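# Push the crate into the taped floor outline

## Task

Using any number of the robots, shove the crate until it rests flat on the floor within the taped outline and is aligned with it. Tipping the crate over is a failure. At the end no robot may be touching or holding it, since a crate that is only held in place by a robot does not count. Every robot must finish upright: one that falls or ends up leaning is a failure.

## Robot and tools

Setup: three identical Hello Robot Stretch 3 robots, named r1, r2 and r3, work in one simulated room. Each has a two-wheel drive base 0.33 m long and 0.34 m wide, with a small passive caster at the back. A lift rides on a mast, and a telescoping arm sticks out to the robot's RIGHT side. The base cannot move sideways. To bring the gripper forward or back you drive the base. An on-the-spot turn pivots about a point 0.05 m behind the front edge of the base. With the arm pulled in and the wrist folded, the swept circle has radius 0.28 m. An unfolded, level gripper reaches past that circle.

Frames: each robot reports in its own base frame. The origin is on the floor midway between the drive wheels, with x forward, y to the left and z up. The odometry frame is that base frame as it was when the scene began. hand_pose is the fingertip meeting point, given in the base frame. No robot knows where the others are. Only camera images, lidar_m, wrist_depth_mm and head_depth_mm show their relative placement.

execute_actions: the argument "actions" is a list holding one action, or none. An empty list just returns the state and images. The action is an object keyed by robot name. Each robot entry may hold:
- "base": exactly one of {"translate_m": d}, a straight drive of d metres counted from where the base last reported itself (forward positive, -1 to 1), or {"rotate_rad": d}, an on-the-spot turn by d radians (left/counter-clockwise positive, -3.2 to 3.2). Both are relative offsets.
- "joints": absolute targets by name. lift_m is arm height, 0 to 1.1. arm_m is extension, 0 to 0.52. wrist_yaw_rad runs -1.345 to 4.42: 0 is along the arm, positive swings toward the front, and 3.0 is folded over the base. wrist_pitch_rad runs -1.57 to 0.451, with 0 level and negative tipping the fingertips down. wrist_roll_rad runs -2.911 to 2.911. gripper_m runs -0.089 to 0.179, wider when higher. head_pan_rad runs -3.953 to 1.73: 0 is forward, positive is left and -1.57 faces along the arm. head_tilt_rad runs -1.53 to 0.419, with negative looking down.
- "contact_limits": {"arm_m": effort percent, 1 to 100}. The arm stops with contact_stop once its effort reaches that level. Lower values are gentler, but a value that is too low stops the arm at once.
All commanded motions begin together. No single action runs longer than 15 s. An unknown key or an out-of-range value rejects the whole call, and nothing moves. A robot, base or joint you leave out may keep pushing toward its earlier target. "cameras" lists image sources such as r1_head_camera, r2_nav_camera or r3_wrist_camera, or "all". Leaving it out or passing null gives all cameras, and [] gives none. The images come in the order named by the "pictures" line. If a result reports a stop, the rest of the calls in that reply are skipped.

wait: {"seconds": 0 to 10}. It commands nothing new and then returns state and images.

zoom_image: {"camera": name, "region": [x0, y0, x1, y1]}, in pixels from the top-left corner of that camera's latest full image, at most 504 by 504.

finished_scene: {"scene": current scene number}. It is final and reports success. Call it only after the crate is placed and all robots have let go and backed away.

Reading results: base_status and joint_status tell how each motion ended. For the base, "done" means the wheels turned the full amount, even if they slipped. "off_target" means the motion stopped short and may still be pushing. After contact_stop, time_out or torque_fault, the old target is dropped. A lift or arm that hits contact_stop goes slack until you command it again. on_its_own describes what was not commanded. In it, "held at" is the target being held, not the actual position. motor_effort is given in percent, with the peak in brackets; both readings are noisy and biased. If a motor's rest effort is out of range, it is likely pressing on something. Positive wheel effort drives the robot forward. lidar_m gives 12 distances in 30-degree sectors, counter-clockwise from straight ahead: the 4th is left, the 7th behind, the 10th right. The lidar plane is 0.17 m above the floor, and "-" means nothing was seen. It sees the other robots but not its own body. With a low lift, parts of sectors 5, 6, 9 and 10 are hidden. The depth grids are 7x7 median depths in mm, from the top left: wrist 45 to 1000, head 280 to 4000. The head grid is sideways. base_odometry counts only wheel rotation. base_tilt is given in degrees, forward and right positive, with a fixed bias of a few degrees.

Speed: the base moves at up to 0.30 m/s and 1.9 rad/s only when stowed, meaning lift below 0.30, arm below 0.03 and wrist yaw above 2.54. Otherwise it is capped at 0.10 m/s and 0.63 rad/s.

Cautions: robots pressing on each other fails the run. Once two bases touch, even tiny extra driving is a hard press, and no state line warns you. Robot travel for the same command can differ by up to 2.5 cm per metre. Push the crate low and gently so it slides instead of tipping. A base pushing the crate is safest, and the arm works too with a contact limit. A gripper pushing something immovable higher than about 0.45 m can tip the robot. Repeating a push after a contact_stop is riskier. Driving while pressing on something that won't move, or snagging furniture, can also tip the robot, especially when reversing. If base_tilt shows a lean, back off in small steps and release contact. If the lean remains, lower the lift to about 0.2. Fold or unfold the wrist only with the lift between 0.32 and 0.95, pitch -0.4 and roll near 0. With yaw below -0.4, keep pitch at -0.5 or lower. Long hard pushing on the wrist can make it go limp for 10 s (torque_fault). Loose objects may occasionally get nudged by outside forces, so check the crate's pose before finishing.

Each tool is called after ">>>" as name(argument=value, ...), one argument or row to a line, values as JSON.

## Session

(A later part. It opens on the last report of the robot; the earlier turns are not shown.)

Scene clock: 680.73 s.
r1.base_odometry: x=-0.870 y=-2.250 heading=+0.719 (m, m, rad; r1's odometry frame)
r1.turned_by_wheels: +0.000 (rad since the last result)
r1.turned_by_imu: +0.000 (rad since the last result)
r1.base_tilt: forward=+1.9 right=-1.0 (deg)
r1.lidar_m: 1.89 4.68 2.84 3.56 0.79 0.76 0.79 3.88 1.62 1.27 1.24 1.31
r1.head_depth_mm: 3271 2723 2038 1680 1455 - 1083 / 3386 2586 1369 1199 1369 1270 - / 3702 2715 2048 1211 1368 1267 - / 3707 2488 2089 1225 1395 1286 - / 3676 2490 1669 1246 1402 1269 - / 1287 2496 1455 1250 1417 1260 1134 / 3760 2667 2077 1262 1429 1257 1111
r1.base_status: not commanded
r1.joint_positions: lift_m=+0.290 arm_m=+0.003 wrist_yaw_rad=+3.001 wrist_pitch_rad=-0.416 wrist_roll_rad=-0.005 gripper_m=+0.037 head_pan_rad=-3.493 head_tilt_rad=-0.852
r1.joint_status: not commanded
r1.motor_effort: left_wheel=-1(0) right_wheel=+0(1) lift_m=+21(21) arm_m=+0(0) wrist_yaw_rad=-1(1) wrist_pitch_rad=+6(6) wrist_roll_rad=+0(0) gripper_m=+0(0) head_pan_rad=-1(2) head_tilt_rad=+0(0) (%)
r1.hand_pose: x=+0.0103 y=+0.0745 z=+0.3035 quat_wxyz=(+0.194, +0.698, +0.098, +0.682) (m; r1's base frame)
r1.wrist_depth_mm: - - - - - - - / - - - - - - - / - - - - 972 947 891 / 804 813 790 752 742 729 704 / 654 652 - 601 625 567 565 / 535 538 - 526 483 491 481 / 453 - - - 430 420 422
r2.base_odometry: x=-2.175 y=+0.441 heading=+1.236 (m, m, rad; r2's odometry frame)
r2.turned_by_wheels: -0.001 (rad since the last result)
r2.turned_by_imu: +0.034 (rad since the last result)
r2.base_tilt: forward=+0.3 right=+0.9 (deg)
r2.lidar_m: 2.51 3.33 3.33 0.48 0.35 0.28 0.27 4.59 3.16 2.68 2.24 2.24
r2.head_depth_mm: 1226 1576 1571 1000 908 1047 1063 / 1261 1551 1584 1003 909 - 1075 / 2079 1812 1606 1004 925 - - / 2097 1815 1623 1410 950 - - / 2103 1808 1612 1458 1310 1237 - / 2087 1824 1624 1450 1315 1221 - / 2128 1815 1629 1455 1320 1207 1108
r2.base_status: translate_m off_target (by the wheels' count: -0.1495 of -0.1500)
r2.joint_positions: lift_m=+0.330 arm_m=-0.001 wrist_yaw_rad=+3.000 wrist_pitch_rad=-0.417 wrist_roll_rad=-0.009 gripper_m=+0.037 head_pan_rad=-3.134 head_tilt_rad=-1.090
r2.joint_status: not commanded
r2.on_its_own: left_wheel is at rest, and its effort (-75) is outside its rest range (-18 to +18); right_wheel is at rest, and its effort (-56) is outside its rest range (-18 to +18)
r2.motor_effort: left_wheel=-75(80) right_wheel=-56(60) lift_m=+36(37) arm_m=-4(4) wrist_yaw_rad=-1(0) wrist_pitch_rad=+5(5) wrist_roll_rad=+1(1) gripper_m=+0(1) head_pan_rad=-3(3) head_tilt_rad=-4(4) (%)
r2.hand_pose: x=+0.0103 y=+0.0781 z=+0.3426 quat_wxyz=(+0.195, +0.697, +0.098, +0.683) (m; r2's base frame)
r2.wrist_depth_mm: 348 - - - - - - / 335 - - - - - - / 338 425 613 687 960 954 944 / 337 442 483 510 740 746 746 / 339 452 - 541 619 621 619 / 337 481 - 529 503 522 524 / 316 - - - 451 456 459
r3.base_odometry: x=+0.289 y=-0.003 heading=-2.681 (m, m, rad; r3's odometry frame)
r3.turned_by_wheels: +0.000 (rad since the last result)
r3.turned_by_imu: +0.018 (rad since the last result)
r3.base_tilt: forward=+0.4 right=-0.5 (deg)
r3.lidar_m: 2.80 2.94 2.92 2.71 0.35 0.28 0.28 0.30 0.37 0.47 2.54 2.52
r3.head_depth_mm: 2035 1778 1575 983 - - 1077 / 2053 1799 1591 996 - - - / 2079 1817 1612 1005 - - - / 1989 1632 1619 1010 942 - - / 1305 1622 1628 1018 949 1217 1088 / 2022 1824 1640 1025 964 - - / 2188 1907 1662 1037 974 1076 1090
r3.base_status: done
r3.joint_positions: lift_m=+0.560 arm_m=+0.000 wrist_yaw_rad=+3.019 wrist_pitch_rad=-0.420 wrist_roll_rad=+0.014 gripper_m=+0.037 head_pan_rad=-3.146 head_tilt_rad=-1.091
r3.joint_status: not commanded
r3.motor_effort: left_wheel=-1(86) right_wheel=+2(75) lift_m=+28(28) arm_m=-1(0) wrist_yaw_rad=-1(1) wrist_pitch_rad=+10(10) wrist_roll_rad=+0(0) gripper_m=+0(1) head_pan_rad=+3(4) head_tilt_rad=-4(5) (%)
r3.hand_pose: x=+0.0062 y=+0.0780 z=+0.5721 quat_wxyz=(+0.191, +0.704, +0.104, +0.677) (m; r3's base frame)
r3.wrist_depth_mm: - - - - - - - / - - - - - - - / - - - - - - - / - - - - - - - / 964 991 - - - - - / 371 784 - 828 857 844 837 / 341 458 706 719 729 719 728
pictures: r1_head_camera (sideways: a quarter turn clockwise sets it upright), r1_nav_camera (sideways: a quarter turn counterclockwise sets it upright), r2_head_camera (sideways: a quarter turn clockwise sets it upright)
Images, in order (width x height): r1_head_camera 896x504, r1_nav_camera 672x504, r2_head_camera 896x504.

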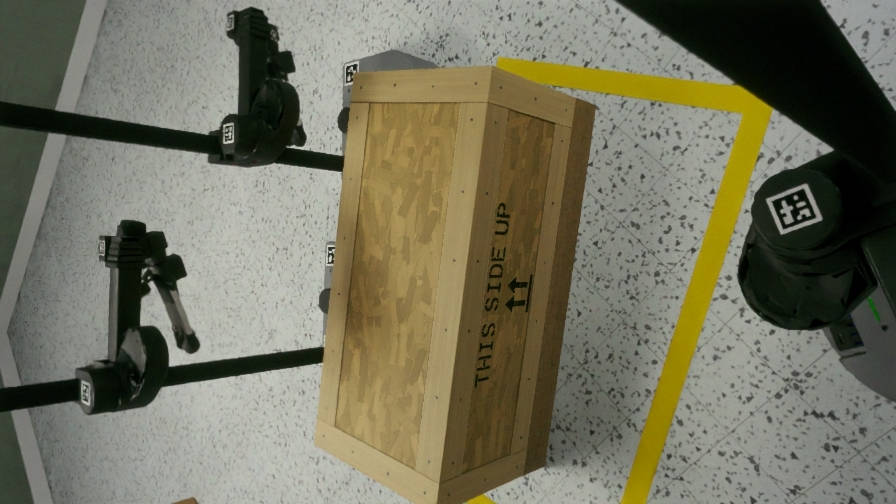

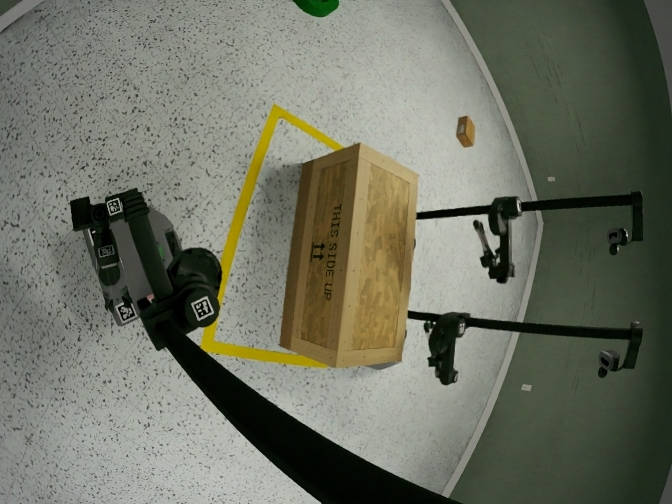

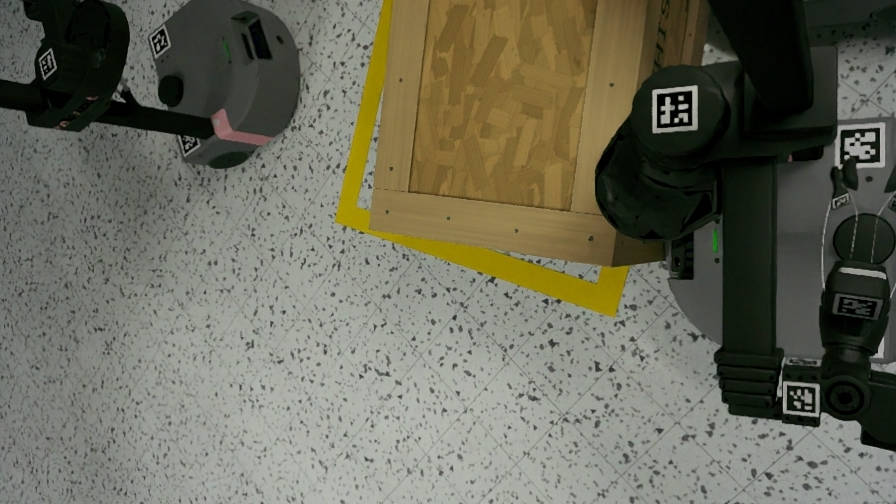

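>>> execute_actions(
  actions=[
    {"r3":{"base":{"translate_m":0.03}}},
  ],
  cameras=[],
)

>>> execute_actions(
  actions=[
    {"r3":{"base":{"rotate_rad":-0.3}}},
  ],
  cameras=["r3_nav_camera"],
)

Scene clock: 690.43 s.
r1.base_odometry: x=-0.870 y=-2.250 heading=+0.719 (m, m, rad; r1's odometry frame)
r1.turned_by_wheels: +0.000 (rad since the last result)
r1.turned_by_imu: +0.000 (rad since the last result)
r1.base_tilt: forward=+1.8 right=-1.0 (deg)
r1.lidar_m: 1.89 4.69 2.84 3.58 0.79 0.76 0.79 3.85 1.62 1.27 1.24 1.31
r1.head_depth_mm: 3244 2712 2046 1686 1460 - 1081 / 3415 2595 1376 1200 1369 1265 - / 3643 2696 2049 1208 1368 1261 - / 3715 2506 1848 1228 1387 1285 - / 3644 2499 1658 1237 1398 1261 - / 3106 2469 1451 1258 1406 1265 1132 / 3682 2669 2107 1266 1424 1261 1113
r1.base_status: not commanded
r1.joint_positions: lift_m=+0.290 arm_m=+0.003 wrist_yaw_rad=+3.001 wrist_pitch_rad=-0.416 wrist_roll_rad=-0.005 gripper_m=+0.037 head_pan_rad=-3.493 head_tilt_rad=-0.852
r1.joint_status: not commanded
r1.motor_effort: left_wheel=-1(0) right_wheel=+1(1) lift_m=+21(21) arm_m=-1(0) wrist_yaw_rad=-1(0) wrist_pitch_rad=+6(6) wrist_roll_rad=+0(0) gripper_m=+0(0) head_pan_rad=-2(2) head_tilt_rad=+0(0) (%)
r1.hand_pose: x=+0.0103 y=+0.0745 z=+0.3035 quat_wxyz=(+0.194, +0.698, +0.098, +0.682) (m; r1's base frame)
r1.wrist_depth_mm: - - - - - - - / - - - - - - - / - - - 992 979 941 909 / 797 819 790 766 746 708 706 / 655 650 - 612 620 577 567 / 559 536 - 518 489 496 483 / 462 - - - 428 420 416
r2.base_odometry: x=-2.175 y=+0.441 heading=+1.236 (m, m, rad; r2's odometry frame)
r2.turned_by_wheels: +0.000 (rad since the last result)
r2.turned_by_imu: -0.001 (rad since the last result)
r2.base_tilt: forward=+0.3 right=+0.9 (deg)
r2.lidar_m: 2.51 3.34 0.50 0.48 0.35 0.28 0.27 4.60 3.14 2.67 2.24 2.24
r2.head_depth_mm: 1223 1575 1580 1001 907 1037 1064 / 1255 1557 1586 1002 909 - 1074 / 2092 1823 1582 1006 925 - - / 2102 1804 1604 1403 951 - - / 2094 1827 1623 1437 1314 1229 - / 2115 1820 1622 1447 1320 1212 - / 2106 1834 1625 1442 1318 1198 1106
r2.base_status: not commanded
r2.joint_positions: lift_m=+0.330 arm_m=-0.001 wrist_yaw_rad=+3.000 wrist_pitch_rad=-0.417 wrist_roll_rad=-0.009 gripper_m=+0.037 head_pan_rad=-3.134 head_tilt_rad=-1.090
r2.joint_status: not commanded
r2.on_its_own: left_wheel is at rest, and its effort (-74) is outside its rest range (-18 to +18); right_wheel is at rest, and its effort (-56) is outside its rest range (-18 to +18)
r2.motor_effort: left_wheel=-74(74) right_wheel=-56(57) lift_m=+36(36) arm_m=-4(4) wrist_yaw_rad=+1(1) wrist_pitch_rad=+5(5) wrist_roll_rad=+1(1) gripper_m=+1(0) head_pan_rad=-4(3) head_tilt_rad=-3(4) (%)
r2.hand_pose: x=+0.0103 y=+0.0781 z=+0.3426 quat_wxyz=(+0.195, +0.697, +0.098, +0.683) (m; r2's base frame)
r2.wrist_depth_mm: 351 - - - - - - / 340 - - - - - - / 340 432 615 624 954 941 958 / 339 442 502 501 750 751 771 / 336 458 - 547 623 611 622 / 339 483 - 533 505 520 526 / 318 - - - 446 458 455
r3.base_odometry: x=+0.262 y=-0.017 heading=-2.681 (m, m, rad; r3's odometry frame)
r3.turned_by_wheels: +0.000 (rad since the last result)
r3.turned_by_imu: -0.001 (rad since the last result)
r3.base_tilt: forward=+0.4 right=-0.6 (deg)
r3.lidar_m: 2.77 2.92 2.90 2.74 0.39 0.31 0.31 0.33 0.38 0.48 2.51 2.49
r3.head_depth_mm: 2031 1788 1569 984 - - 1077 / 2053 1806 1593 999 - - - / 2078 1817 1609 1005 - - - / 2014 1631 1629 1008 952 - - / 1309 1624 1644 1021 962 1219 1088 / 2036 1843 1651 1030 994 - - / 2187 1890 1658 1037 1040 1045 1115
r3.base_status: done
r3.joint_positions: lift_m=+0.560 arm_m=+0.000 wrist_yaw_rad=+3.019 wrist_pitch_rad=-0.420 wrist_roll_rad=+0.014 gripper_m=+0.037 head_pan_rad=-3.146 head_tilt_rad=-1.091
r3.joint_status: not commanded
r3.motor_effort: left_wheel=-1(5) right_wheel=+1(7) lift_m=+28(28) arm_m=-1(1) wrist_yaw_rad=+0(1) wrist_pitch_rad=+10(10) wrist_roll_rad=+0(0) gripper_m=+0(0) head_pan_rad=+3(3) head_tilt_rad=-5(3) (%)
r3.hand_pose: x=+0.0062 y=+0.0780 z=+0.5721 quat_wxyz=(+0.191, +0.704, +0.104, +0.677) (m; r3's base frame)
r3.wrist_depth_mm: - - - - - - - / - - - - - - - / - - - - - - - / - - - - - - - / 979 981 - - - - - / 384 826 - 827 859 844 837 / 375 509 698 715 728 724 733
pictures: none
No camera images: the call's "cameras" was empty. Leave "cameras" out to get every camera's image.

Scene clock: 691.83 s.
r1.base_odometry: x=-0.870 y=-2.250 heading=+0.719 (m, m, rad; r1's odometry frame)
r1.turned_by_wheels: +0.000 (rad since the last result)
r1.turned_by_imu: +0.000 (rad since the last result)
r1.base_tilt: forward=+1.9 right=-1.0 (deg)
r1.lidar_m: 1.89 4.68 2.83 3.56 0.79 0.76 0.79 3.89 1.63 1.27 1.24 1.31
r1.head_depth_mm: 3280 2705 2035 1687 1459 - 1082 / 3399 2590 1386 1203 1362 1269 - / 3657 2678 2021 1206 1363 1260 - / 3675 2490 2096 1222 1390 1277 - / 3735 2566 1705 1242 1390 1259 - / 1291 2483 1456 1263 1425 1271 1135 / 3672 2670 2094 1268 1422 1264 1123
r1.base_status: not commanded
r1.joint_positions: lift_m=+0.290 arm_m=+0.003 wrist_yaw_rad=+3.001 wrist_pitch_rad=-0.416 wrist_roll_rad=-0.005 gripper_m=+0.037 head_pan_rad=-3.493 head_tilt_rad=-0.852
r1.joint_status: not commanded
r1.motor_effort: left_wheel=+0(0) right_wheel=+0(0) lift_m=+21(21) arm_m=+0(0) wrist_yaw_rad=-1(1) wrist_pitch_rad=+6(7) wrist_roll_rad=+0(0) gripper_m=+0(1) head_pan_rad=-2(2) head_tilt_rad=+0(0) (%)
r1.hand_pose: x=+0.0103 y=+0.0745 z=+0.3035 quat_wxyz=(+0.194, +0.698, +0.098, +0.682) (m; r1's base frame)
r1.wrist_depth_mm: - - - - - - - / - - - - - - - / - - - 976 992 934 917 / 805 812 769 761 737 729 703 / 674 641 - 604 607 584 570 / 546 540 - 526 486 487 483 / 468 - - - 431 420 415
r2.base_odometry: x=-2.175 y=+0.441 heading=+1.236 (m, m, rad; r2's odometry frame)
r2.turned_by_wheels: +0.000 (rad since the last result)
r2.turned_by_imu: +0.000 (rad since the last result)
r2.base_tilt: forward=+0.3 right=+0.9 (deg)
r2.lidar_m: 2.51 3.36 0.50 0.48 0.35 0.28 0.27 4.59 3.16 2.68 2.24 2.23
r2.head_depth_mm: 1231 1589 1574 1002 909 1044 1087 / 1260 1555 1580 1007 910 - 1077 / 2081 1830 1610 1003 926 - - / 2090 1816 1606 1399 947 - - / 2104 1828 1611 1452 1310 1232 - / 2097 1827 1618 1453 1305 1223 - / 2107 1824 1613 1463 1322 1205 1106
r2.base_status: not commanded
r2.joint_positions: lift_m=+0.330 arm_m=-0.001 wrist_yaw_rad=+3.000 wrist_pitch_rad=-0.417 wrist_roll_rad=-0.009 gripper_m=+0.037 head_pan_rad=-3.134 head_tilt_rad=-1.090
r2.joint_status: not commanded
r2.on_its_own: left_wheel is at rest, and its effort (-74) is outside its rest range (-18 to +18); right_wheel is at rest, and its effort (-56) is outside its rest range (-18 to +18)
r2.motor_effort: left_wheel=-74(75) right_wheel=-56(56) lift_m=+36(36) arm_m=-4(4) wrist_yaw_rad=+0(0) wrist_pitch_rad=+5(5) wrist_roll_rad=+1(1) gripper_m=+0(0) head_pan_rad=-3(5) head_tilt_rad=-4(4) (%)
r2.hand_pose: x=+0.0103 y=+0.0781 z=+0.3426 quat_wxyz=(+0.195, +0.697, +0.098, +0.683) (m; r2's base frame)
r2.wrist_depth_mm: 347 - - - - - - / 339 - - - - - - / 339 425 613 646 962 970 957 / 338 444 517 513 742 737 753 / 339 460 - 550 630 618 611 / 335 482 - 533 511 521 525 / 316 - - - 451 454 457
r3.base_odometry: x=+0.262 y=-0.017 heading=-2.981 (m, m, rad; r3's odometry frame)
r3.turned_by_wheels: -0.300 (rad since the last result)
r3.turned_by_imu: -0.296 (rad since the last result)
r3.base_tilt: forward=+0.4 right=-0.5 (deg)
r3.lidar_m: 2.53 3.12 2.91 2.94 2.42 0.34 0.31 0.31 0.37 0.38 2.70 2.50
r3.head_depth_mm: 2040 1774 1575 1414 - - 1078 / 2074 1789 1591 1026 - - - / 2084 1809 1607 1004 - - - / 2114 1824 1619 1012 952 - - / 2136 1859 1634 1018 947 1166 1084 / 2150 1840 1622 1028 944 - - / 1503 1636 1602 1035 936 1063 978
r3.base_status: done
r3.joint_positions: lift_m=+0.560 arm_m=+0.000 wrist_yaw_rad=+3.019 wrist_pitch_rad=-0.420 wrist_roll_rad=+0.014 gripper_m=+0.037 head_pan_rad=-3.146 head_tilt_rad=-1.091
r3.joint_status: not commanded
r3.motor_effort: left_wheel=+3(5) right_wheel=-3(7) lift_m=+28(28) arm_m=-1(1) wrist_yaw_rad=-1(1) wrist_pitch_rad=+10(10) wrist_roll_rad=+0(0) gripper_m=-1(1) head_pan_rad=+4(3) head_tilt_rad=-4(4) (%)
r3.hand_pose: x=+0.0062 y=+0.0780 z=+0.5721 quat_wxyz=(+0.191, +0.704, +0.104, +0.677) (m; r3's base frame)
r3.wrist_depth_mm: - - - - - - - / - - - - - - - / - - - - - - - / - - - - - - - / 969 973 - - - - - / 834 821 - 840 860 835 849 / 711 706 700 727 726 723 730
pictures: r3_nav_camera (sideways: a quarter turn counterclockwise sets it upright)
Images, in order (width x height): r3_nav_camera 672x504.

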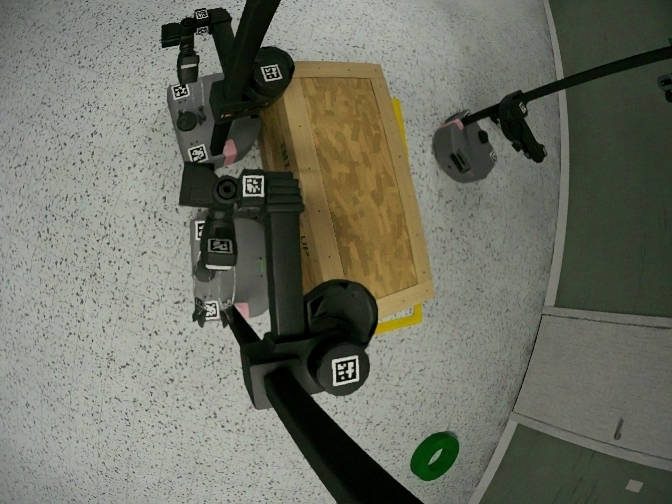

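>>> execute_actions(
  actions=[
    {"r3":{"base":{"translate_m":-0.09}},"r2":{"base":{"translate_m":-0.15}}},
  ],
  cameras=["r1_head_camera","r3_nav_camera","r2_head_camera"],
)

Scene clock: 697.07 s.
r1.base_odometry: x=-0.870 y=-2.250 heading=+0.719 (m, m, rad; r1's odometry frame)
r1.turned_by_wheels: +0.000 (rad since the last result)
r1.turned_by_imu: +0.000 (rad since the last result)
r1.base_tilt: forward=+1.9 right=-1.0 (deg)
r1.lidar_m: 1.89 4.69 2.83 3.53 0.72 0.70 0.74 3.87 1.62 1.26 1.24 1.32
r1.head_depth_mm: 3312 2710 1981 1678 1461 - 1084 / 3366 2497 1338 1200 1260 1266 - / 3677 2683 2038 1202 1275 1263 - / 3654 2469 2106 1198 1340 1283 - / 3683 2469 2116 1201 1357 1255 - / 1245 1492 1582 1223 1384 1255 1131 / 3665 2643 2094 1259 1412 1261 1111
r1.base_status: not commanded
r1.joint_positions: lift_m=+0.290 arm_m=+0.003 wrist_yaw_rad=+3.001 wrist_pitch_rad=-0.416 wrist_roll_rad=-0.005 gripper_m=+0.037 head_pan_rad=-3.493 head_tilt_rad=-0.852
r1.joint_status: not commanded
r1.motor_effort: left_wheel=+0(0) right_wheel=+1(1) lift_m=+21(21) arm_m=+0(0) wrist_yaw_rad=-2(1) wrist_pitch_rad=+6(7) wrist_roll_rad=+0(0) gripper_m=+0(0) head_pan_rad=-1(2) head_tilt_rad=+0(0) (%)
r1.hand_pose: x=+0.0103 y=+0.0745 z=+0.3035 quat_wxyz=(+0.194, +0.698, +0.098, +0.682) (m; r1's base frame)
r1.wrist_depth_mm: - - - - - - - / - - - - - - - / - - - - 961 944 879 / 639 815 775 755 759 731 690 / 637 640 - 618 619 576 572 / 539 533 - 522 474 496 477 / 462 - - - 432 423 416
r2.base_odometry: x=-2.224 y=+0.300 heading=+1.235 (m, m, rad; r2's odometry frame)
r2.turned_by_wheels: -0.001 (rad since the last result)
r2.turned_by_imu: +0.000 (rad since the last result)
r2.base_tilt: forward=+0.3 right=+0.9 (deg)
r2.lidar_m: 2.57 3.39 3.36 0.50 0.33 0.28 0.27 4.51 3.10 2.74 2.29 2.29
r2.head_depth_mm: 1244 1546 1521 1001 905 978 1081 / 1219 1533 1550 1002 912 - 1076 / 2073 1824 1604 1004 925 - - / 2105 1810 1594 1422 949 - - / 2101 1820 1614 1441 1311 1237 - / 2120 1824 1619 1443 1312 1219 - / 2117 1848 1624 1454 1316 1202 1111
r2.base_status: translate_m off_target (by the wheels' count: -0.1496 of -0.1500)
r2.joint_positions: lift_m=+0.330 arm_m=-0.001 wrist_yaw_rad=+3.000 wrist_pitch_rad=-0.417 wrist_roll_rad=-0.009 gripper_m=+0.037 head_pan_rad=-3.135 head_tilt_rad=-1.091
r2.joint_status: not commanded
r2.on_its_own: left_wheel is at rest, and its effort (-73) is outside its rest range (-18 to +18); right_wheel is at rest, and its effort (-55) is outside its rest range (-18 to +18)
r2.motor_effort: left_wheel=-73(83) right_wheel=-55(69) lift_m=+35(37) arm_m=-4(4) wrist_yaw_rad=+0(1) wrist_pitch_rad=+5(5) wrist_roll_rad=+1(1) gripper_m=+0(0) head_pan_rad=-3(3) head_tilt_rad=-4(3) (%)
r2.hand_pose: x=+0.0104 y=+0.0781 z=+0.3426 quat_wxyz=(+0.195, +0.697, +0.098, +0.683) (m; r2's base frame)
r2.wrist_depth_mm: 334 - - - - - - / 320 - - - - - - / 321 400 607 648 952 951 982 / 323 419 524 534 743 755 750 / 326 435 - 569 629 618 621 / 326 458 - 538 506 518 522 / 310 - - - 451 458 459
r3.base_odometry: x=+0.351 y=-0.002 heading=-2.981 (m, m, rad; r3's odometry frame)
r3.turned_by_wheels: +0.000 (rad since the last result)
r3.turned_by_imu: +0.068 (rad since the last result)
r3.base_tilt: forward=+0.5 right=-0.6 (deg)
r3.lidar_m: 2.64 3.10 2.94 3.02 2.30 0.29 0.28 0.28 0.37 0.41 2.70 2.57
r3.head_depth_mm: 2034 1780 1582 1417 - - 1073 / 2057 1792 1582 1007 - - - / 2079 1808 1599 1003 - - - / 2112 1843 1613 1013 940 - - / 2132 1847 1635 1018 938 1147 1089 / 2098 1642 1598 1023 942 - - / 2184 1588 1612 1037 941 1076 988
r3.base_status: translate_m off_target (by the wheels' count: -0.0898 of -0.0900)
r3.joint_positions: lift_m=+0.560 arm_m=+0.000 wrist_yaw_rad=+3.019 wrist_pitch_rad=-0.420 wrist_roll_rad=+0.014 gripper_m=+0.037 head_pan_rad=-3.145 head_tilt_rad=-1.091
r3.joint_status: not commanded
r3.on_its_own: left_wheel is at rest, and its effort (-21) is outside its rest range (-18 to +18); right_wheel is at rest, and its effort (-41) is outside its rest range (-18 to +18)
r3.motor_effort: left_wheel=-21(97) right_wheel=-41(77) lift_m=+27(28) arm_m=-1(1) wrist_yaw_rad=+0(2) wrist_pitch_rad=+9(10) wrist_roll_rad=+0(0) gripper_m=+0(1) head_pan_rad=+4(2) head_tilt_rad=-4(5) (%)
r3.hand_pose: x=+0.0062 y=+0.0780 z=+0.5722 quat_wxyz=(+0.190, +0.704, +0.104, +0.677) (m; r3's base frame)
r3.wrist_depth_mm: - - - - - - - / - - - - - - - / - - - - - - - / - - - - - - - / 968 965 - - - - - / 829 823 - 828 863 831 824 / 673 722 708 727 719 722 723
pictures: r1_head_camera (sideways: a quarter turn clockwise sets it upright), r2_head_camera (sideways: a quarter turn clockwise sets it upright), r3_nav_camera (sideways: a quarter turn counterclockwise sets it upright)
Images, in order (width x height): r1_head_camera 896x504, r2_head_camera 896x504, r3_nav_camera 672x504.

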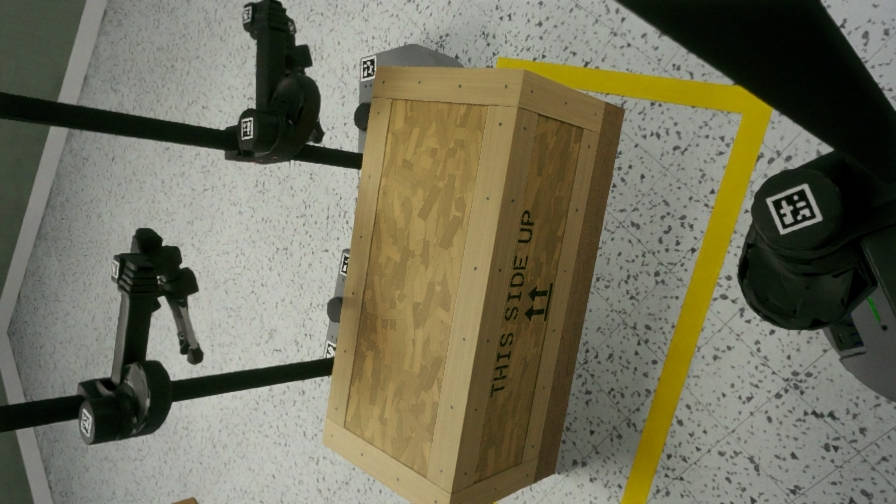

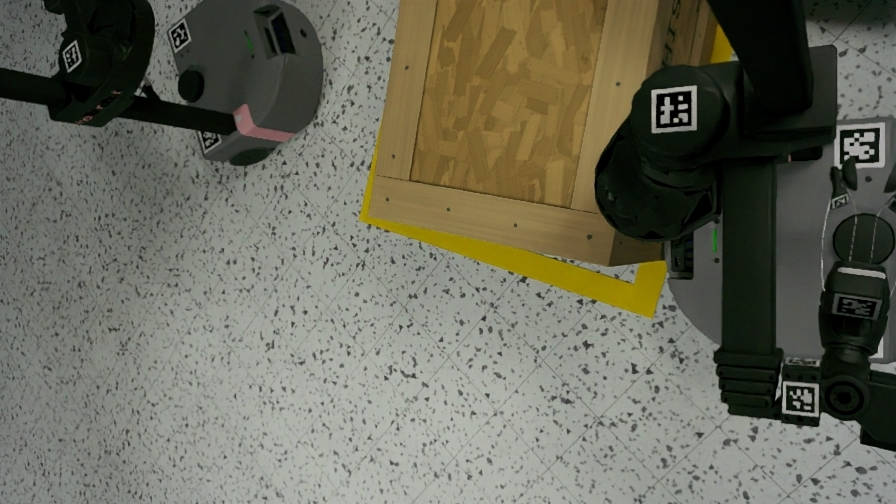

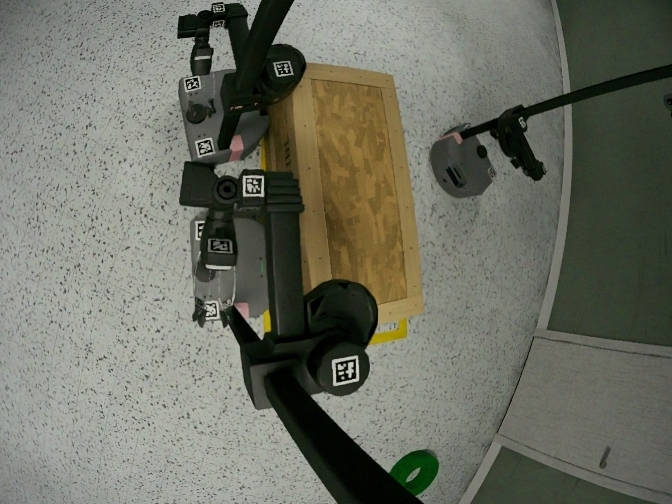

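>>> execute_actions(
  actions=[
    {"r3":{"base":{"translate_m":-0.07}},"r2":{"base":{"translate_m":-0.12}}},
  ],
  cameras=["r1_head_camera","r3_nav_camera"],
)

Scene clock: 704.10 s.
r1.base_odometry: x=-0.870 y=-2.250 heading=+0.719 (m, m, rad; r1's odometry frame)
r1.turned_by_wheels: +0.000 (rad since the last result)
r1.turned_by_imu: +0.000 (rad since the last result)
r1.base_tilt: forward=+1.8 right=-1.1 (deg)
r1.lidar_m: 1.89 4.70 2.84 3.59 0.62 0.61 0.66 3.86 1.63 1.27 1.24 1.32
r1.head_depth_mm: 3330 2732 1942 1642 1459 - 1086 / 3457 2482 1235 1205 1094 1258 - / 3719 2679 2034 1199 1125 1269 - / 3814 2502 2110 1201 1202 1289 - / 3706 1430 2084 1196 1269 1262 - / 3519 1353 2007 1196 1354 1266 1129 / 3509 2685 2090 1203 1374 1260 1107
r1.base_status: not commanded
r1.joint_positions: lift_m=+0.290 arm_m=+0.003 wrist_yaw_rad=+3.001 wrist_pitch_rad=-0.416 wrist_roll_rad=-0.005 gripper_m=+0.037 head_pan_rad=-3.493 head_tilt_rad=-0.852
r1.joint_status: not commanded
r1.motor_effort: left_wheel=+0(0) right_wheel=+1(0) lift_m=+21(21) arm_m=-1(0) wrist_yaw_rad=-1(1) wrist_pitch_rad=+7(6) wrist_roll_rad=+0(0) gripper_m=+0(1) head_pan_rad=-2(2) head_tilt_rad=+0(0) (%)
r1.hand_pose: x=+0.0103 y=+0.0745 z=+0.3035 quat_wxyz=(+0.194, +0.698, +0.098, +0.682) (m; r1's base frame)
r1.wrist_depth_mm: - - - - - - - / - - - - - - - / - - - 999 971 921 902 / 546 812 781 747 726 732 698 / 560 628 - 598 611 581 572 / 533 535 - 533 486 490 487 / 467 - - - 427 419 415
r2.base_odometry: x=-2.264 y=+0.187 heading=+1.235 (m, m, rad; r2's odometry frame)
r2.turned_by_wheels: +0.000 (rad since the last result)
r2.turned_by_imu: -0.010 (rad since the last result)
r2.base_tilt: forward=+0.2 right=+1.0 (deg)
r2.lidar_m: 2.63 3.46 0.53 0.53 0.32 0.27 0.27 4.29 3.04 2.83 2.37 2.35
r2.head_depth_mm: 2070 1491 1475 1000 908 928 1087 / 1181 1485 1505 1000 911 - 1076 / 2079 1816 1605 1004 922 - - / 2082 1822 1606 1448 982 - - / 2076 1805 1607 1441 1312 1223 - / 2107 1837 1605 1453 1310 1221 - / 2114 1842 1615 1457 1318 1201 1105
r2.base_status: translate_m off_target (by the wheels' count: -0.1196 of -0.1200)
r2.joint_positions: lift_m=+0.330 arm_m=-0.001 wrist_yaw_rad=+3.000 wrist_pitch_rad=-0.417 wrist_roll_rad=-0.009 gripper_m=+0.037 head_pan_rad=-3.135 head_tilt_rad=-1.091
r2.joint_status: not commanded
r2.on_its_own: left_wheel is at rest, and its effort (-70) is outside its rest range (-18 to +18); right_wheel is at rest, and its effort (-56) is outside its rest range (-18 to +18)
r2.motor_effort: left_wheel=-70(77) right_wheel=-56(64) lift_m=+36(36) arm_m=-4(4) wrist_yaw_rad=+0(0) wrist_pitch_rad=+5(5) wrist_roll_rad=+1(1) gripper_m=+0(1) head_pan_rad=-3(4) head_tilt_rad=-4(4) (%)
r2.hand_pose: x=+0.0104 y=+0.0781 z=+0.3426 quat_wxyz=(+0.195, +0.697, +0.098, +0.683) (m; r2's base frame)
r2.wrist_depth_mm: 318 - - - - - - / 304 - 772 - - - - / 311 379 609 621 969 951 943 / 310 394 550 539 744 759 752 / 311 415 - 594 623 614 615 / 315 440 - 530 506 524 531 / 305 - - - 451 457 460
r3.base_odometry: x=+0.420 y=+0.009 heading=-2.981 (m, m, rad; r3's odometry frame)
r3.turned_by_wheels: +0.000 (rad since the last result)
r3.turned_by_imu: +0.059 (rad since the last result)
r3.base_tilt: forward=+0.4 right=-0.6 (deg)
r3.lidar_m: 2.73 3.05 2.96 2.98 2.21 0.28 0.28 0.29 0.42 0.43 2.71 2.62
r3.head_depth_mm: 1996 1777 1576 1415 - - 1081 / 2061 1794 1596 999 - - - / 2079 1820 1615 1006 - - - / 2107 1836 1626 1009 942 - - / 2129 1852 1603 1021 948 1187 1091 / 1438 1611 1539 1032 956 - - / 2196 1481 1636 1037 963 1103 1032
r3.base_status: done
r3.joint_positions: lift_m=+0.560 arm_m=+0.000 wrist_yaw_rad=+3.019 wrist_pitch_rad=-0.420 wrist_roll_rad=+0.014 gripper_m=+0.037 head_pan_rad=-3.145 head_tilt_rad=-1.091
r3.joint_status: not commanded
r3.on_its_own: right_wheel is at rest, and its effort (-30) is outside its rest range (-18 to +18)
r3.motor_effort: left_wheel=-5(73) right_wheel=-30(71) lift_m=+27(27) arm_m=-1(1) wrist_yaw_rad=-1(1) wrist_pitch_rad=+10(10) wrist_roll_rad=+0(0) gripper_m=+0(0) head_pan_rad=+2(4) head_tilt_rad=-4(3) (%)
r3.hand_pose: x=+0.0062 y=+0.0780 z=+0.5722 quat_wxyz=(+0.190, +0.704, +0.104, +0.677) (m; r3's base frame)
r3.wrist_depth_mm: - - - - - - - / - - - - - - - / - - - - - - - / - - - - - - - / 973 982 - - - - - / 818 832 - 829 849 848 852 / 354 721 695 727 734 729 722
pictures: r1_head_camera (sideways: a quarter turn clockwise sets it upright), r3_nav_camera (sideways: a quarter turn counterclockwise sets it upright)
Images, in order (width x height): r1_head_camera 896x504, r3_nav_camera 672x504.

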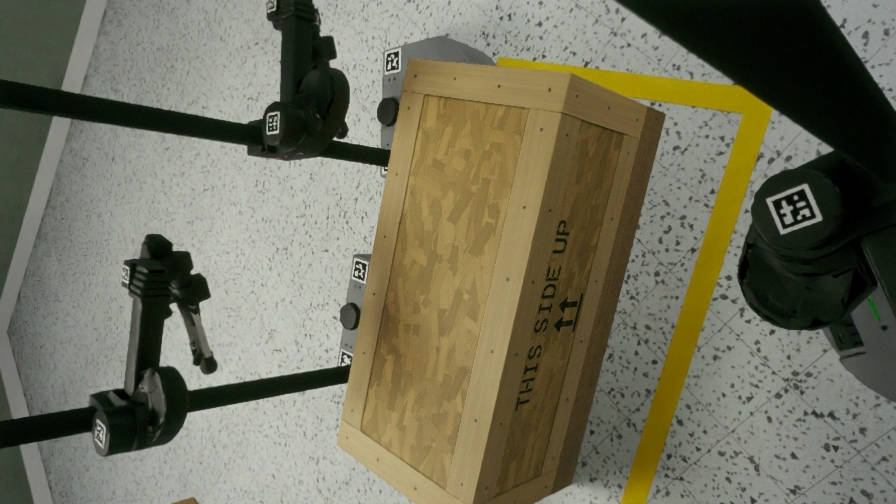

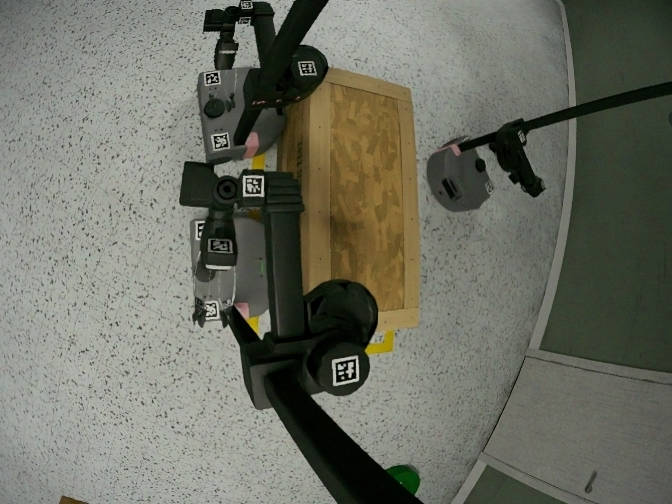

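>>> execute_actions(
  actions=[
    {"r3":{"base":{"translate_m":-0.045}},"r2":{"base":{"translate_m":-0.07}}},
  ],
  cameras=["r1_head_camera","r2_head_camera"],
)

>>> zoom_image(
  camera="r1_head_camera",
  region=[560, 40, 800, 200],
)

Scene clock: 719.67 s.
r1.base_odometry: x=-0.870 y=-2.250 heading=+0.719 (m, m, rad; r1's odometry frame)
r1.turned_by_wheels: +0.000 (rad since the last result)
r1.turned_by_imu: +0.000 (rad since the last result)
r1.base_tilt: forward=+1.8 right=-1.0 (deg)
r1.lidar_m: 1.90 4.69 2.84 3.58 0.56 0.55 0.61 3.88 1.63 1.27 1.24 1.31
r1.head_depth_mm: 3290 2722 1916 1645 1465 - 1080 / 3348 2468 1179 1199 1036 1238 - / 3632 2735 2056 1199 1062 1242 - / 3692 2479 2092 1194 1084 1272 - / 3728 2410 2089 1192 1163 1261 - / 3725 1174 2022 1193 1256 1267 1128 / 3535 2556 2088 1190 1372 1255 1116
r1.base_status: not commanded
r1.joint_positions: lift_m=+0.290 arm_m=+0.003 wrist_yaw_rad=+3.001 wrist_pitch_rad=-0.416 wrist_roll_rad=-0.005 gripper_m=+0.037 head_pan_rad=-3.493 head_tilt_rad=-0.852
r1.joint_status: not commanded
r1.motor_effort: left_wheel=+0(0) right_wheel=+1(1) lift_m=+21(21) arm_m=+0(1) wrist_yaw_rad=-1(0) wrist_pitch_rad=+7(6) wrist_roll_rad=+0(0) gripper_m=+0(0) head_pan_rad=-2(2) head_tilt_rad=+0(0) (%)
r1.hand_pose: x=+0.0103 y=+0.0745 z=+0.3035 quat_wxyz=(+0.194, +0.698, +0.098, +0.682) (m; r1's base frame)
r1.wrist_depth_mm: - - - - - - - / - - - - - - - / 484 - - 987 961 923 888 / 478 813 805 755 741 726 700 / 500 612 - 630 618 587 577 / 513 530 - 522 483 493 487 / 469 - - - 425 419 413
r2.base_odometry: x=-2.287 y=+0.121 heading=+1.234 (m, m, rad; r2's odometry frame)
r2.turned_by_wheels: +0.000 (rad since the last result)
r2.turned_by_imu: -0.004 (rad since the last result)
r2.base_tilt: forward=+0.3 right=+1.0 (deg)
r2.lidar_m: 2.68 3.51 0.54 0.54 0.31 0.27 0.27 4.21 3.01 2.91 2.42 2.41
r2.head_depth_mm: 2030 1106 1435 1005 911 884 1086 / 2028 1315 1453 1008 909 - 1078 / 2089 1810 1566 1003 925 - - / 2069 1818 1612 1446 993 - - / 2099 1824 1603 1454 1316 1220 - / 2106 1826 1611 1451 1307 1221 - / 2145 1835 1610 1450 1321 1204 1103
r2.base_status: translate_m off_target (by the wheels' count: -0.0696 of -0.0700)
r2.joint_positions: lift_m=+0.330 arm_m=-0.001 wrist_yaw_rad=+3.000 wrist_pitch_rad=-0.417 wrist_roll_rad=-0.009 gripper_m=+0.037 head_pan_rad=-3.135 head_tilt_rad=-1.091
r2.joint_status: not commanded
r2.on_its_own: left_wheel is at rest, and its effort (-68) is outside its rest range (-18 to +18); right_wheel is at rest, and its effort (-53) is outside its rest range (-18 to +18)
r2.motor_effort: left_wheel=-68(79) right_wheel=-53(65) lift_m=+35(37) arm_m=-4(4) wrist_yaw_rad=-1(0) wrist_pitch_rad=+5(5) wrist_roll_rad=+1(1) gripper_m=+0(0) head_pan_rad=-4(3) head_tilt_rad=-3(4) (%)
r2.hand_pose: x=+0.0104 y=+0.0781 z=+0.3426 quat_wxyz=(+0.195, +0.697, +0.098, +0.683) (m; r2's base frame)
r2.wrist_depth_mm: 309 - 684 - - - - / 293 - 720 - - - - / 298 363 653 620 957 973 940 / 303 381 581 550 743 752 758 / 306 403 - 594 621 614 624 / 311 428 - 535 508 521 526 / 300 - - - 456 459 454
r3.base_odometry: x=+0.464 y=+0.016 heading=-2.980 (m, m, rad; r3's odometry frame)
r3.turned_by_wheels: +0.000 (rad since the last result)
r3.turned_by_imu: +0.031 (rad since the last result)
r3.base_tilt: forward=+0.4 right=-0.5 (deg)
r3.lidar_m: 2.79 3.04 2.97 2.85 2.13 0.28 0.28 0.30 0.45 0.54 2.71 2.65
r3.head_depth_mm: 1996 1782 1571 1387 - - 1076 / 2054 1794 1597 997 - - - / 2076 1797 1611 1004 - - - / 2109 1828 1621 1009 941 - - / 2129 1851 1538 1023 949 1218 1091 / 2155 1577 1501 1028 968 - - / 2171 1440 1648 1033 973 1087 1111
r3.base_status: done
r3.joint_positions: lift_m=+0.560 arm_m=+0.000 wrist_yaw_rad=+3.019 wrist_pitch_rad=-0.420 wrist_roll_rad=+0.014 gripper_m=+0.037 head_pan_rad=-3.145 head_tilt_rad=-1.091
r3.joint_status: not commanded
r3.motor_effort: left_wheel=+0(65) right_wheel=-14(74) lift_m=+27(28) arm_m=-1(1) wrist_yaw_rad=-1(0) wrist_pitch_rad=+10(10) wrist_roll_rad=+0(0) gripper_m=-1(0) head_pan_rad=+4(4) head_tilt_rad=-4(5) (%)
r3.hand_pose: x=+0.0062 y=+0.0780 z=+0.5722 quat_wxyz=(+0.190, +0.704, +0.104, +0.677) (m; r3's base frame)
r3.wrist_depth_mm: - - - - - - - / - - - - - - - / - - - - - - - / - - - - - - - / 983 954 - - - - - / 821 833 - 834 862 851 842 / 337 716 703 722 736 732 729
pictures: r1_head_camera (sideways: a quarter turn clockwise sets it upright), r2_head_camera (sideways: a quarter turn clockwise sets it upright)
Images, in order (width x height): r1_head_camera 896x504, r2_head_camera 896x504.

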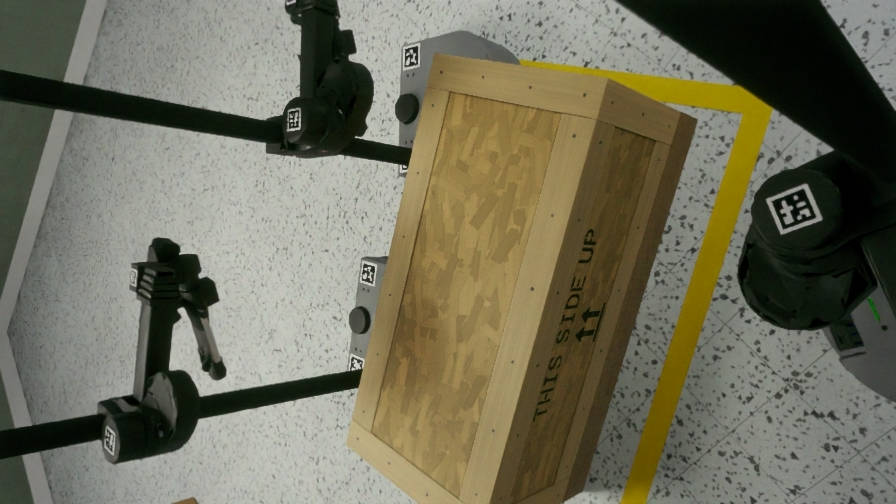

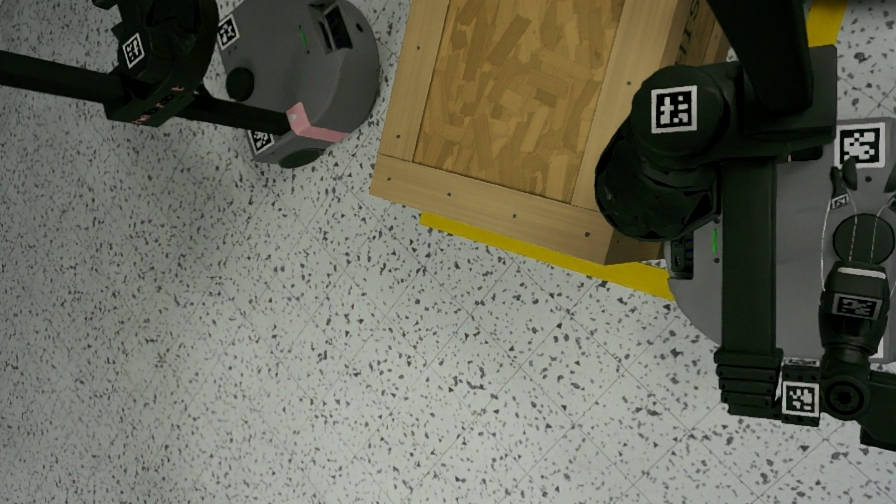

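Region (560, 40, 800, 200) of r1_head_camera's 896x504 image, scaled by 2.100, with more detail than that image has.

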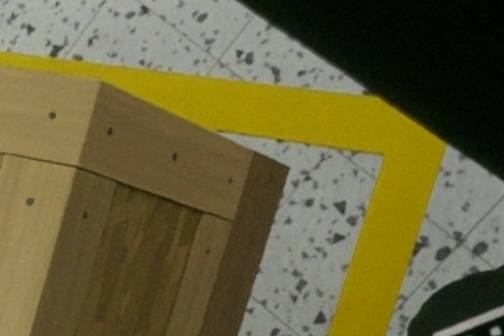

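>>> execute_actions(
  actions=[
    {"r3":{"base":{"translate_m":0.2},"joints":{"lift_m":0.4}},"r2":{"base":{"translate_m":0.04},"joints":{"lift_m":0.29}},"r1":{"base":{"rotate_rad":-1.36},"joints":{"head_pan_rad":-3.14,"head_tilt_rad":-1.1}}},
  ],
  cameras=[],
)

>>> execute_actions(
  actions=[
    {"r3":{"base":{"translate_m":0.2},"joints":{"lift_m":0.29,"head_tilt_rad":-0.9,"head_pan_rad":-2.8}},"r2":{"base":{"rotate_rad":0.92}},"r1":{"base":{"translate_m":-0.2}}},
  ],
  cameras=["r1_nav_camera","r2_nav_camera"],
)

Scene clock: 741.57 s.
r1.base_odometry: x=-0.870 y=-2.250 heading=-0.641 (m, m, rad; r1's odometry frame)
r1.turned_by_wheels: -1.360 (rad since the last result)
r1.turned_by_imu: -1.359 (rad since the last result)
r1.base_tilt: forward=+1.9 right=-1.0 (deg)
r1.lidar_m: 1.24 1.24 1.46 2.63 2.85 3.98 3.48 0.55 0.56 0.69 2.37 1.38
r1.head_depth_mm: 2156 1863 1644 1452 1315 1155 1092 / 2159 1853 1619 1460 1315 1228 1105 / 2155 1843 1613 1454 1327 - 1068 / 2155 1841 1613 1449 1322 - 1067 / 2155 1823 1624 1432 1306 - 1068 / 2133 1835 1619 1445 1289 1218 1062 / 2104 1825 1602 1011 1239 1178 1087
r1.base_status: done
r1.joint_positions: lift_m=+0.290 arm_m=+0.003 wrist_yaw_rad=+3.001 wrist_pitch_rad=-0.416 wrist_roll_rad=-0.005 gripper_m=+0.037 head_pan_rad=-3.146 head_tilt_rad=-1.087
r1.joint_status: all done
r1.motor_effort: left_wheel=+3(14) right_wheel=-2(6) lift_m=+21(21) arm_m=+0(0) wrist_yaw_rad=-1(1) wrist_pitch_rad=+7(7) wrist_roll_rad=+0(0) gripper_m=+0(1) head_pan_rad=+3(19) head_tilt_rad=-5(18) (%)
r1.hand_pose: x=+0.0103 y=+0.0744 z=+0.3035 quat_wxyz=(+0.194, +0.698, +0.098, +0.682) (m; r1's base frame)
r1.wrist_depth_mm: - - - - - - - / - - - - - - - / - - - 993 978 961 908 / 862 786 768 764 748 726 680 / 657 664 - 614 610 585 572 / 535 533 - 517 492 488 476 / 465 - - - 426 419 410
r2.base_odometry: x=-2.274 y=+0.159 heading=+1.234 (m, m, rad; r2's odometry frame)
r2.turned_by_wheels: +0.000 (rad since the last result)
r2.turned_by_imu: +0.000 (rad since the last result)
r2.base_tilt: forward=+0.2 right=+0.9 (deg)
r2.lidar_m: 2.66 3.47 0.58 0.61 0.36 0.31 0.31 4.26 3.02 2.87 2.38 2.38
r2.head_depth_mm: 2054 1319 1547 1000 911 1053 1088 / 1210 1560 1454 1005 916 - 1075 / 1979 1748 1496 1005 919 - - / 2097 1802 1608 1447 1088 - - / 2084 1801 1602 1445 1309 1227 - / 2095 1825 1613 1447 1312 1217 - / 2135 1840 1628 1444 1318 1198 1105
r2.base_status: done
r2.joint_positions: lift_m=+0.290 arm_m=-0.001 wrist_yaw_rad=+3.000 wrist_pitch_rad=-0.417 wrist_roll_rad=-0.009 gripper_m=+0.037 head_pan_rad=-3.135 head_tilt_rad=-1.091
r2.joint_status: all done
r2.motor_effort: left_wheel=+0(57) right_wheel=+0(48) lift_m=+26(27) arm_m=-4(4) wrist_yaw_rad=+1(0) wrist_pitch_rad=+5(5) wrist_roll_rad=+1(1) gripper_m=+2(1) head_pan_rad=-4(3) head_tilt_rad=-4(4) (%)
r2.hand_pose: x=+0.0104 y=+0.0781 z=+0.3030 quat_wxyz=(+0.195, +0.697, +0.098, +0.683) (m; r2's base frame)
r2.wrist_depth_mm: 321 - - - - - - / 335 - - - - - - / 337 413 808 568 548 869 906 / 343 431 681 609 555 679 689 / 341 453 - 554 573 558 567 / 334 457 - - 465 478 484 / - - - - 411 411 415
r3.base_odometry: x=+0.267 y=-0.016 heading=-2.980 (m, m, rad; r3's odometry frame)
r3.turned_by_wheels: +0.000 (rad since the last result)
r3.turned_by_imu: -0.002 (rad since the last result)
r3.base_tilt: forward=+0.4 right=-0.5 (deg)
r3.lidar_m: 2.61 2.95 2.87 3.01 2.33 0.48 0.47 0.51 0.52 3.37 2.55 2.48
r3.head_depth_mm: 2038 1772 1583 1412 1305 - 1079 / 2065 1801 1123 1015 1292 - - / 2075 1828 1121 1031 1241 - - / 2117 1836 1126 1044 1284 - - / 2140 1823 1141 1047 1308 1247 - / 2031 1652 1151 1066 1315 1233 1134 / 1582 1692 1156 1089 1188 1183 1128
r3.base_status: done
r3.joint_positions: lift_m=+0.400 arm_m=+0.000 wrist_yaw_rad=+3.019 wrist_pitch_rad=-0.420 wrist_roll_rad=+0.014 gripper_m=+0.037 head_pan_rad=-3.145 head_tilt_rad=-1.091
r3.joint_status: all done
r3.motor_effort: left_wheel=-1(4) right_wheel=+1(7) lift_m=+21(23) arm_m=-1(1) wrist_yaw_rad=-1(1) wrist_pitch_rad=+10(9) wrist_roll_rad=+0(0) gripper_m=+0(1) head_pan_rad=+3(4) head_tilt_rad=-3(4) (%)
r3.hand_pose: x=+0.0062 y=+0.0780 z=+0.4125 quat_wxyz=(+0.190, +0.704, +0.104, +0.677) (m; r3's base frame)
r3.wrist_depth_mm: - - - - - - - / - - - - - - - / - - - - - - - / 916 920 938 928 930 931 940 / 748 758 - 755 800 761 772 / 634 644 - 649 668 653 647 / 559 554 546 572 558 558 561
pictures: none
No camera images: the call's "cameras" was empty. Leave "cameras" out to get every camera's image.

Scene clock: 744.27 s.
r1.base_odometry: x=-1.030 y=-2.130 heading=-0.641 (m, m, rad; r1's odometry frame)
r1.turned_by_wheels: +0.000 (rad since the last result)
r1.turned_by_imu: +0.000 (rad since the last result)
r1.base_tilt: forward=+1.8 right=-1.0 (deg)
r1.lidar_m: 1.44 1.44 1.69 3.03 2.71 3.76 3.29 0.40 0.40 0.50 2.74 1.61
r1.head_depth_mm: 2152 1851 1630 1456 1322 1163 1094 / 2169 1854 1631 1447 1312 1230 1097 / 2132 1863 1627 1450 1334 - 1066 / 2144 1836 1630 1452 1322 - 1065 / 2125 1862 1634 1439 1304 - 1065 / 2114 1838 1608 1454 1299 1211 1062 / 2132 1821 1611 1446 948 1155 1090
r1.base_status: done
r1.joint_positions: lift_m=+0.290 arm_m=+0.003 wrist_yaw_rad=+3.001 wrist_pitch_rad=-0.416 wrist_roll_rad=-0.005 gripper_m=+0.037 head_pan_rad=-3.146 head_tilt_rad=-1.087
r1.joint_status: not commanded
r1.motor_effort: left_wheel=+4(10) right_wheel=-2(10) lift_m=+21(21) arm_m=+0(1) wrist_yaw_rad=-1(1) wrist_pitch_rad=+7(6) wrist_roll_rad=+0(0) gripper_m=+0(0) head_pan_rad=+4(2) head_tilt_rad=-5(6) (%)
r1.hand_pose: x=+0.0103 y=+0.0744 z=+0.3035 quat_wxyz=(+0.194, +0.698, +0.098, +0.682) (m; r1's base frame)
r1.wrist_depth_mm: - - - - - - - / - - - - - - - / - - - - 951 934 900 / 884 804 783 756 737 714 686 / 669 654 - 605 617 581 575 / 541 534 - 525 490 496 474 / 467 - - - 430 417 412
r2.base_odometry: x=-2.274 y=+0.159 heading=+2.154 (m, m, rad; r2's odometry frame)
r2.turned_by_wheels: +0.920 (rad since the last result)
r2.turned_by_imu: +0.909 (rad since the last result)
r2.base_tilt: forward=+0.2 right=+0.9 (deg)
r2.lidar_m: 0.68 3.14 0.39 0.31 0.31 3.59 3.03 3.18 2.43 2.37 2.51 3.52
r2.head_depth_mm: 2074 1799 1593 1430 1298 899 1064 / 2053 1800 1604 1436 1312 - 1076 / 2087 1809 1612 1438 1316 - - / 2079 1806 1609 1445 1309 - - / 2097 1810 1604 1445 1310 1229 - / 2102 1855 1621 1453 1309 1210 - / 2110 1845 1621 1455 1310 1197 1109
r2.base_status: done
r2.joint_positions: lift_m=+0.290 arm_m=-0.001 wrist_yaw_rad=+3.000 wrist_pitch_rad=-0.417 wrist_roll_rad=-0.009 gripper_m=+0.037 head_pan_rad=-3.135 head_tilt_rad=-1.091
r2.joint_status: not commanded
r2.motor_effort: left_wheel=-1(9) right_wheel=+2(11) lift_m=+26(27) arm_m=-4(4) wrist_yaw_rad=+1(0) wrist_pitch_rad=+5(5) wrist_roll_rad=+1(1) gripper_m=+1(0) head_pan_rad=-4(4) head_tilt_rad=-4(4) (%)
r2.hand_pose: x=+0.0104 y=+0.0781 z=+0.3030 quat_wxyz=(+0.195, +0.697, +0.098, +0.683) (m; r2's base frame)
r2.wrist_depth_mm: 249 - 316 369 443 554 - / 268 - 347 410 504 645 - / 287 312 385 455 575 798 890 / 329 338 434 510 625 681 694 / 528 377 - 534 572 563 570 / 464 427 - - 463 479 484 / - - - - 415 415 416
r3.base_odometry: x=+0.070 y=-0.048 heading=-2.981 (m, m, rad; r3's odometry frame)
r3.turned_by_wheels: +0.000 (rad since the last result)
r3.turned_by_imu: -0.001 (rad since the last result)
r3.base_tilt: forward=+0.4 right=-0.6 (deg)
r3.lidar_m: 2.43 2.83 2.77 2.92 2.50 0.68 0.67 0.73 0.67 3.14 2.38 2.32
r3.head_depth_mm: 2673 2304 1895 1126 1168 1236 - / 2901 2354 1924 1135 1275 1246 - / 3050 2300 1363 1175 1354 1255 1170 / 2978 1924 1376 1226 1404 1266 1165 / 3098 2324 1389 1304 1414 1270 1153 / 3257 2478 2026 1266 1265 1264 1144 / 3304 2538 964 1055 1222 1235 1154
r3.base_status: done
r3.joint_positions: lift_m=+0.290 arm_m=+0.000 wrist_yaw_rad=+3.019 wrist_pitch_rad=-0.420 wrist_roll_rad=+0.014 gripper_m=+0.037 head_pan_rad=-2.807 head_tilt_rad=-0.901
r3.joint_status: all done
r3.motor_effort: left_wheel=-1(9) right_wheel=+1(10) lift_m=+21(22) arm_m=-1(1) wrist_yaw_rad=+0(1) wrist_pitch_rad=+10(10) wrist_roll_rad=+0(0) gripper_m=+0(0) head_pan_rad=+5(33) head_tilt_rad=+1(18) (%)
r3.hand_pose: x=+0.0062 y=+0.0780 z=+0.3025 quat_wxyz=(+0.190, +0.704, +0.104, +0.677) (m; r3's base frame)
r3.wrist_depth_mm: - - - - - - - / - - - - - - - / 943 959 968 946 950 976 963 / 742 739 749 738 749 753 748 / 603 605 - 607 633 611 617 / 509 505 - 528 530 515 517 / 449 - - - 444 446 447
pictures: r1_nav_camera (sideways: a quarter turn counterclockwise sets it upright), r2_nav_camera (sideways: a quarter turn counterclockwise sets it upright)
Images, in order (width x height): r1_nav_camera 672x504, r2_nav_camera 672x504.

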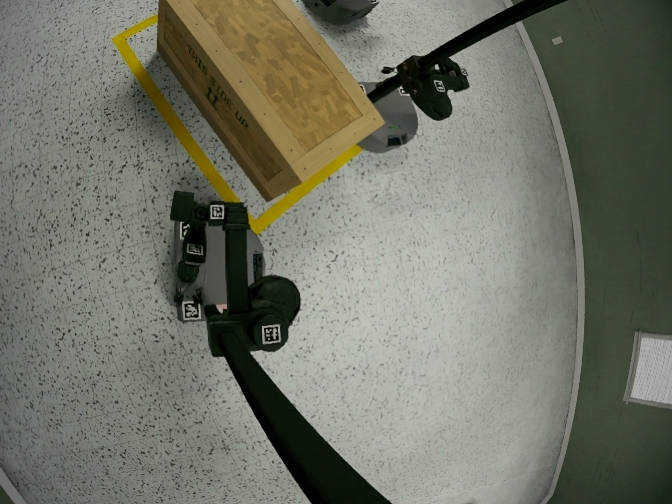

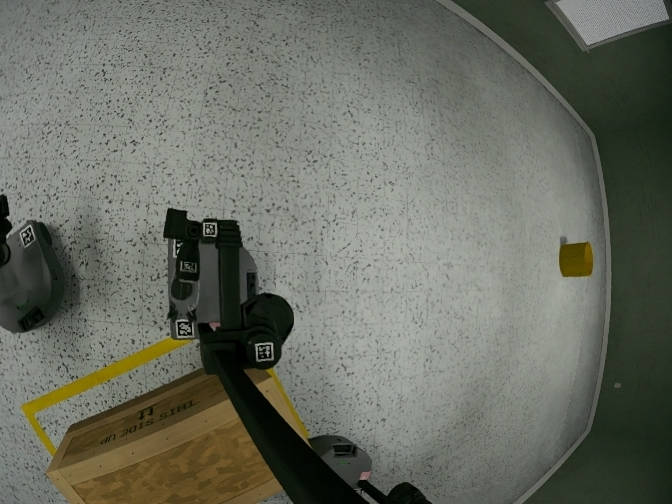

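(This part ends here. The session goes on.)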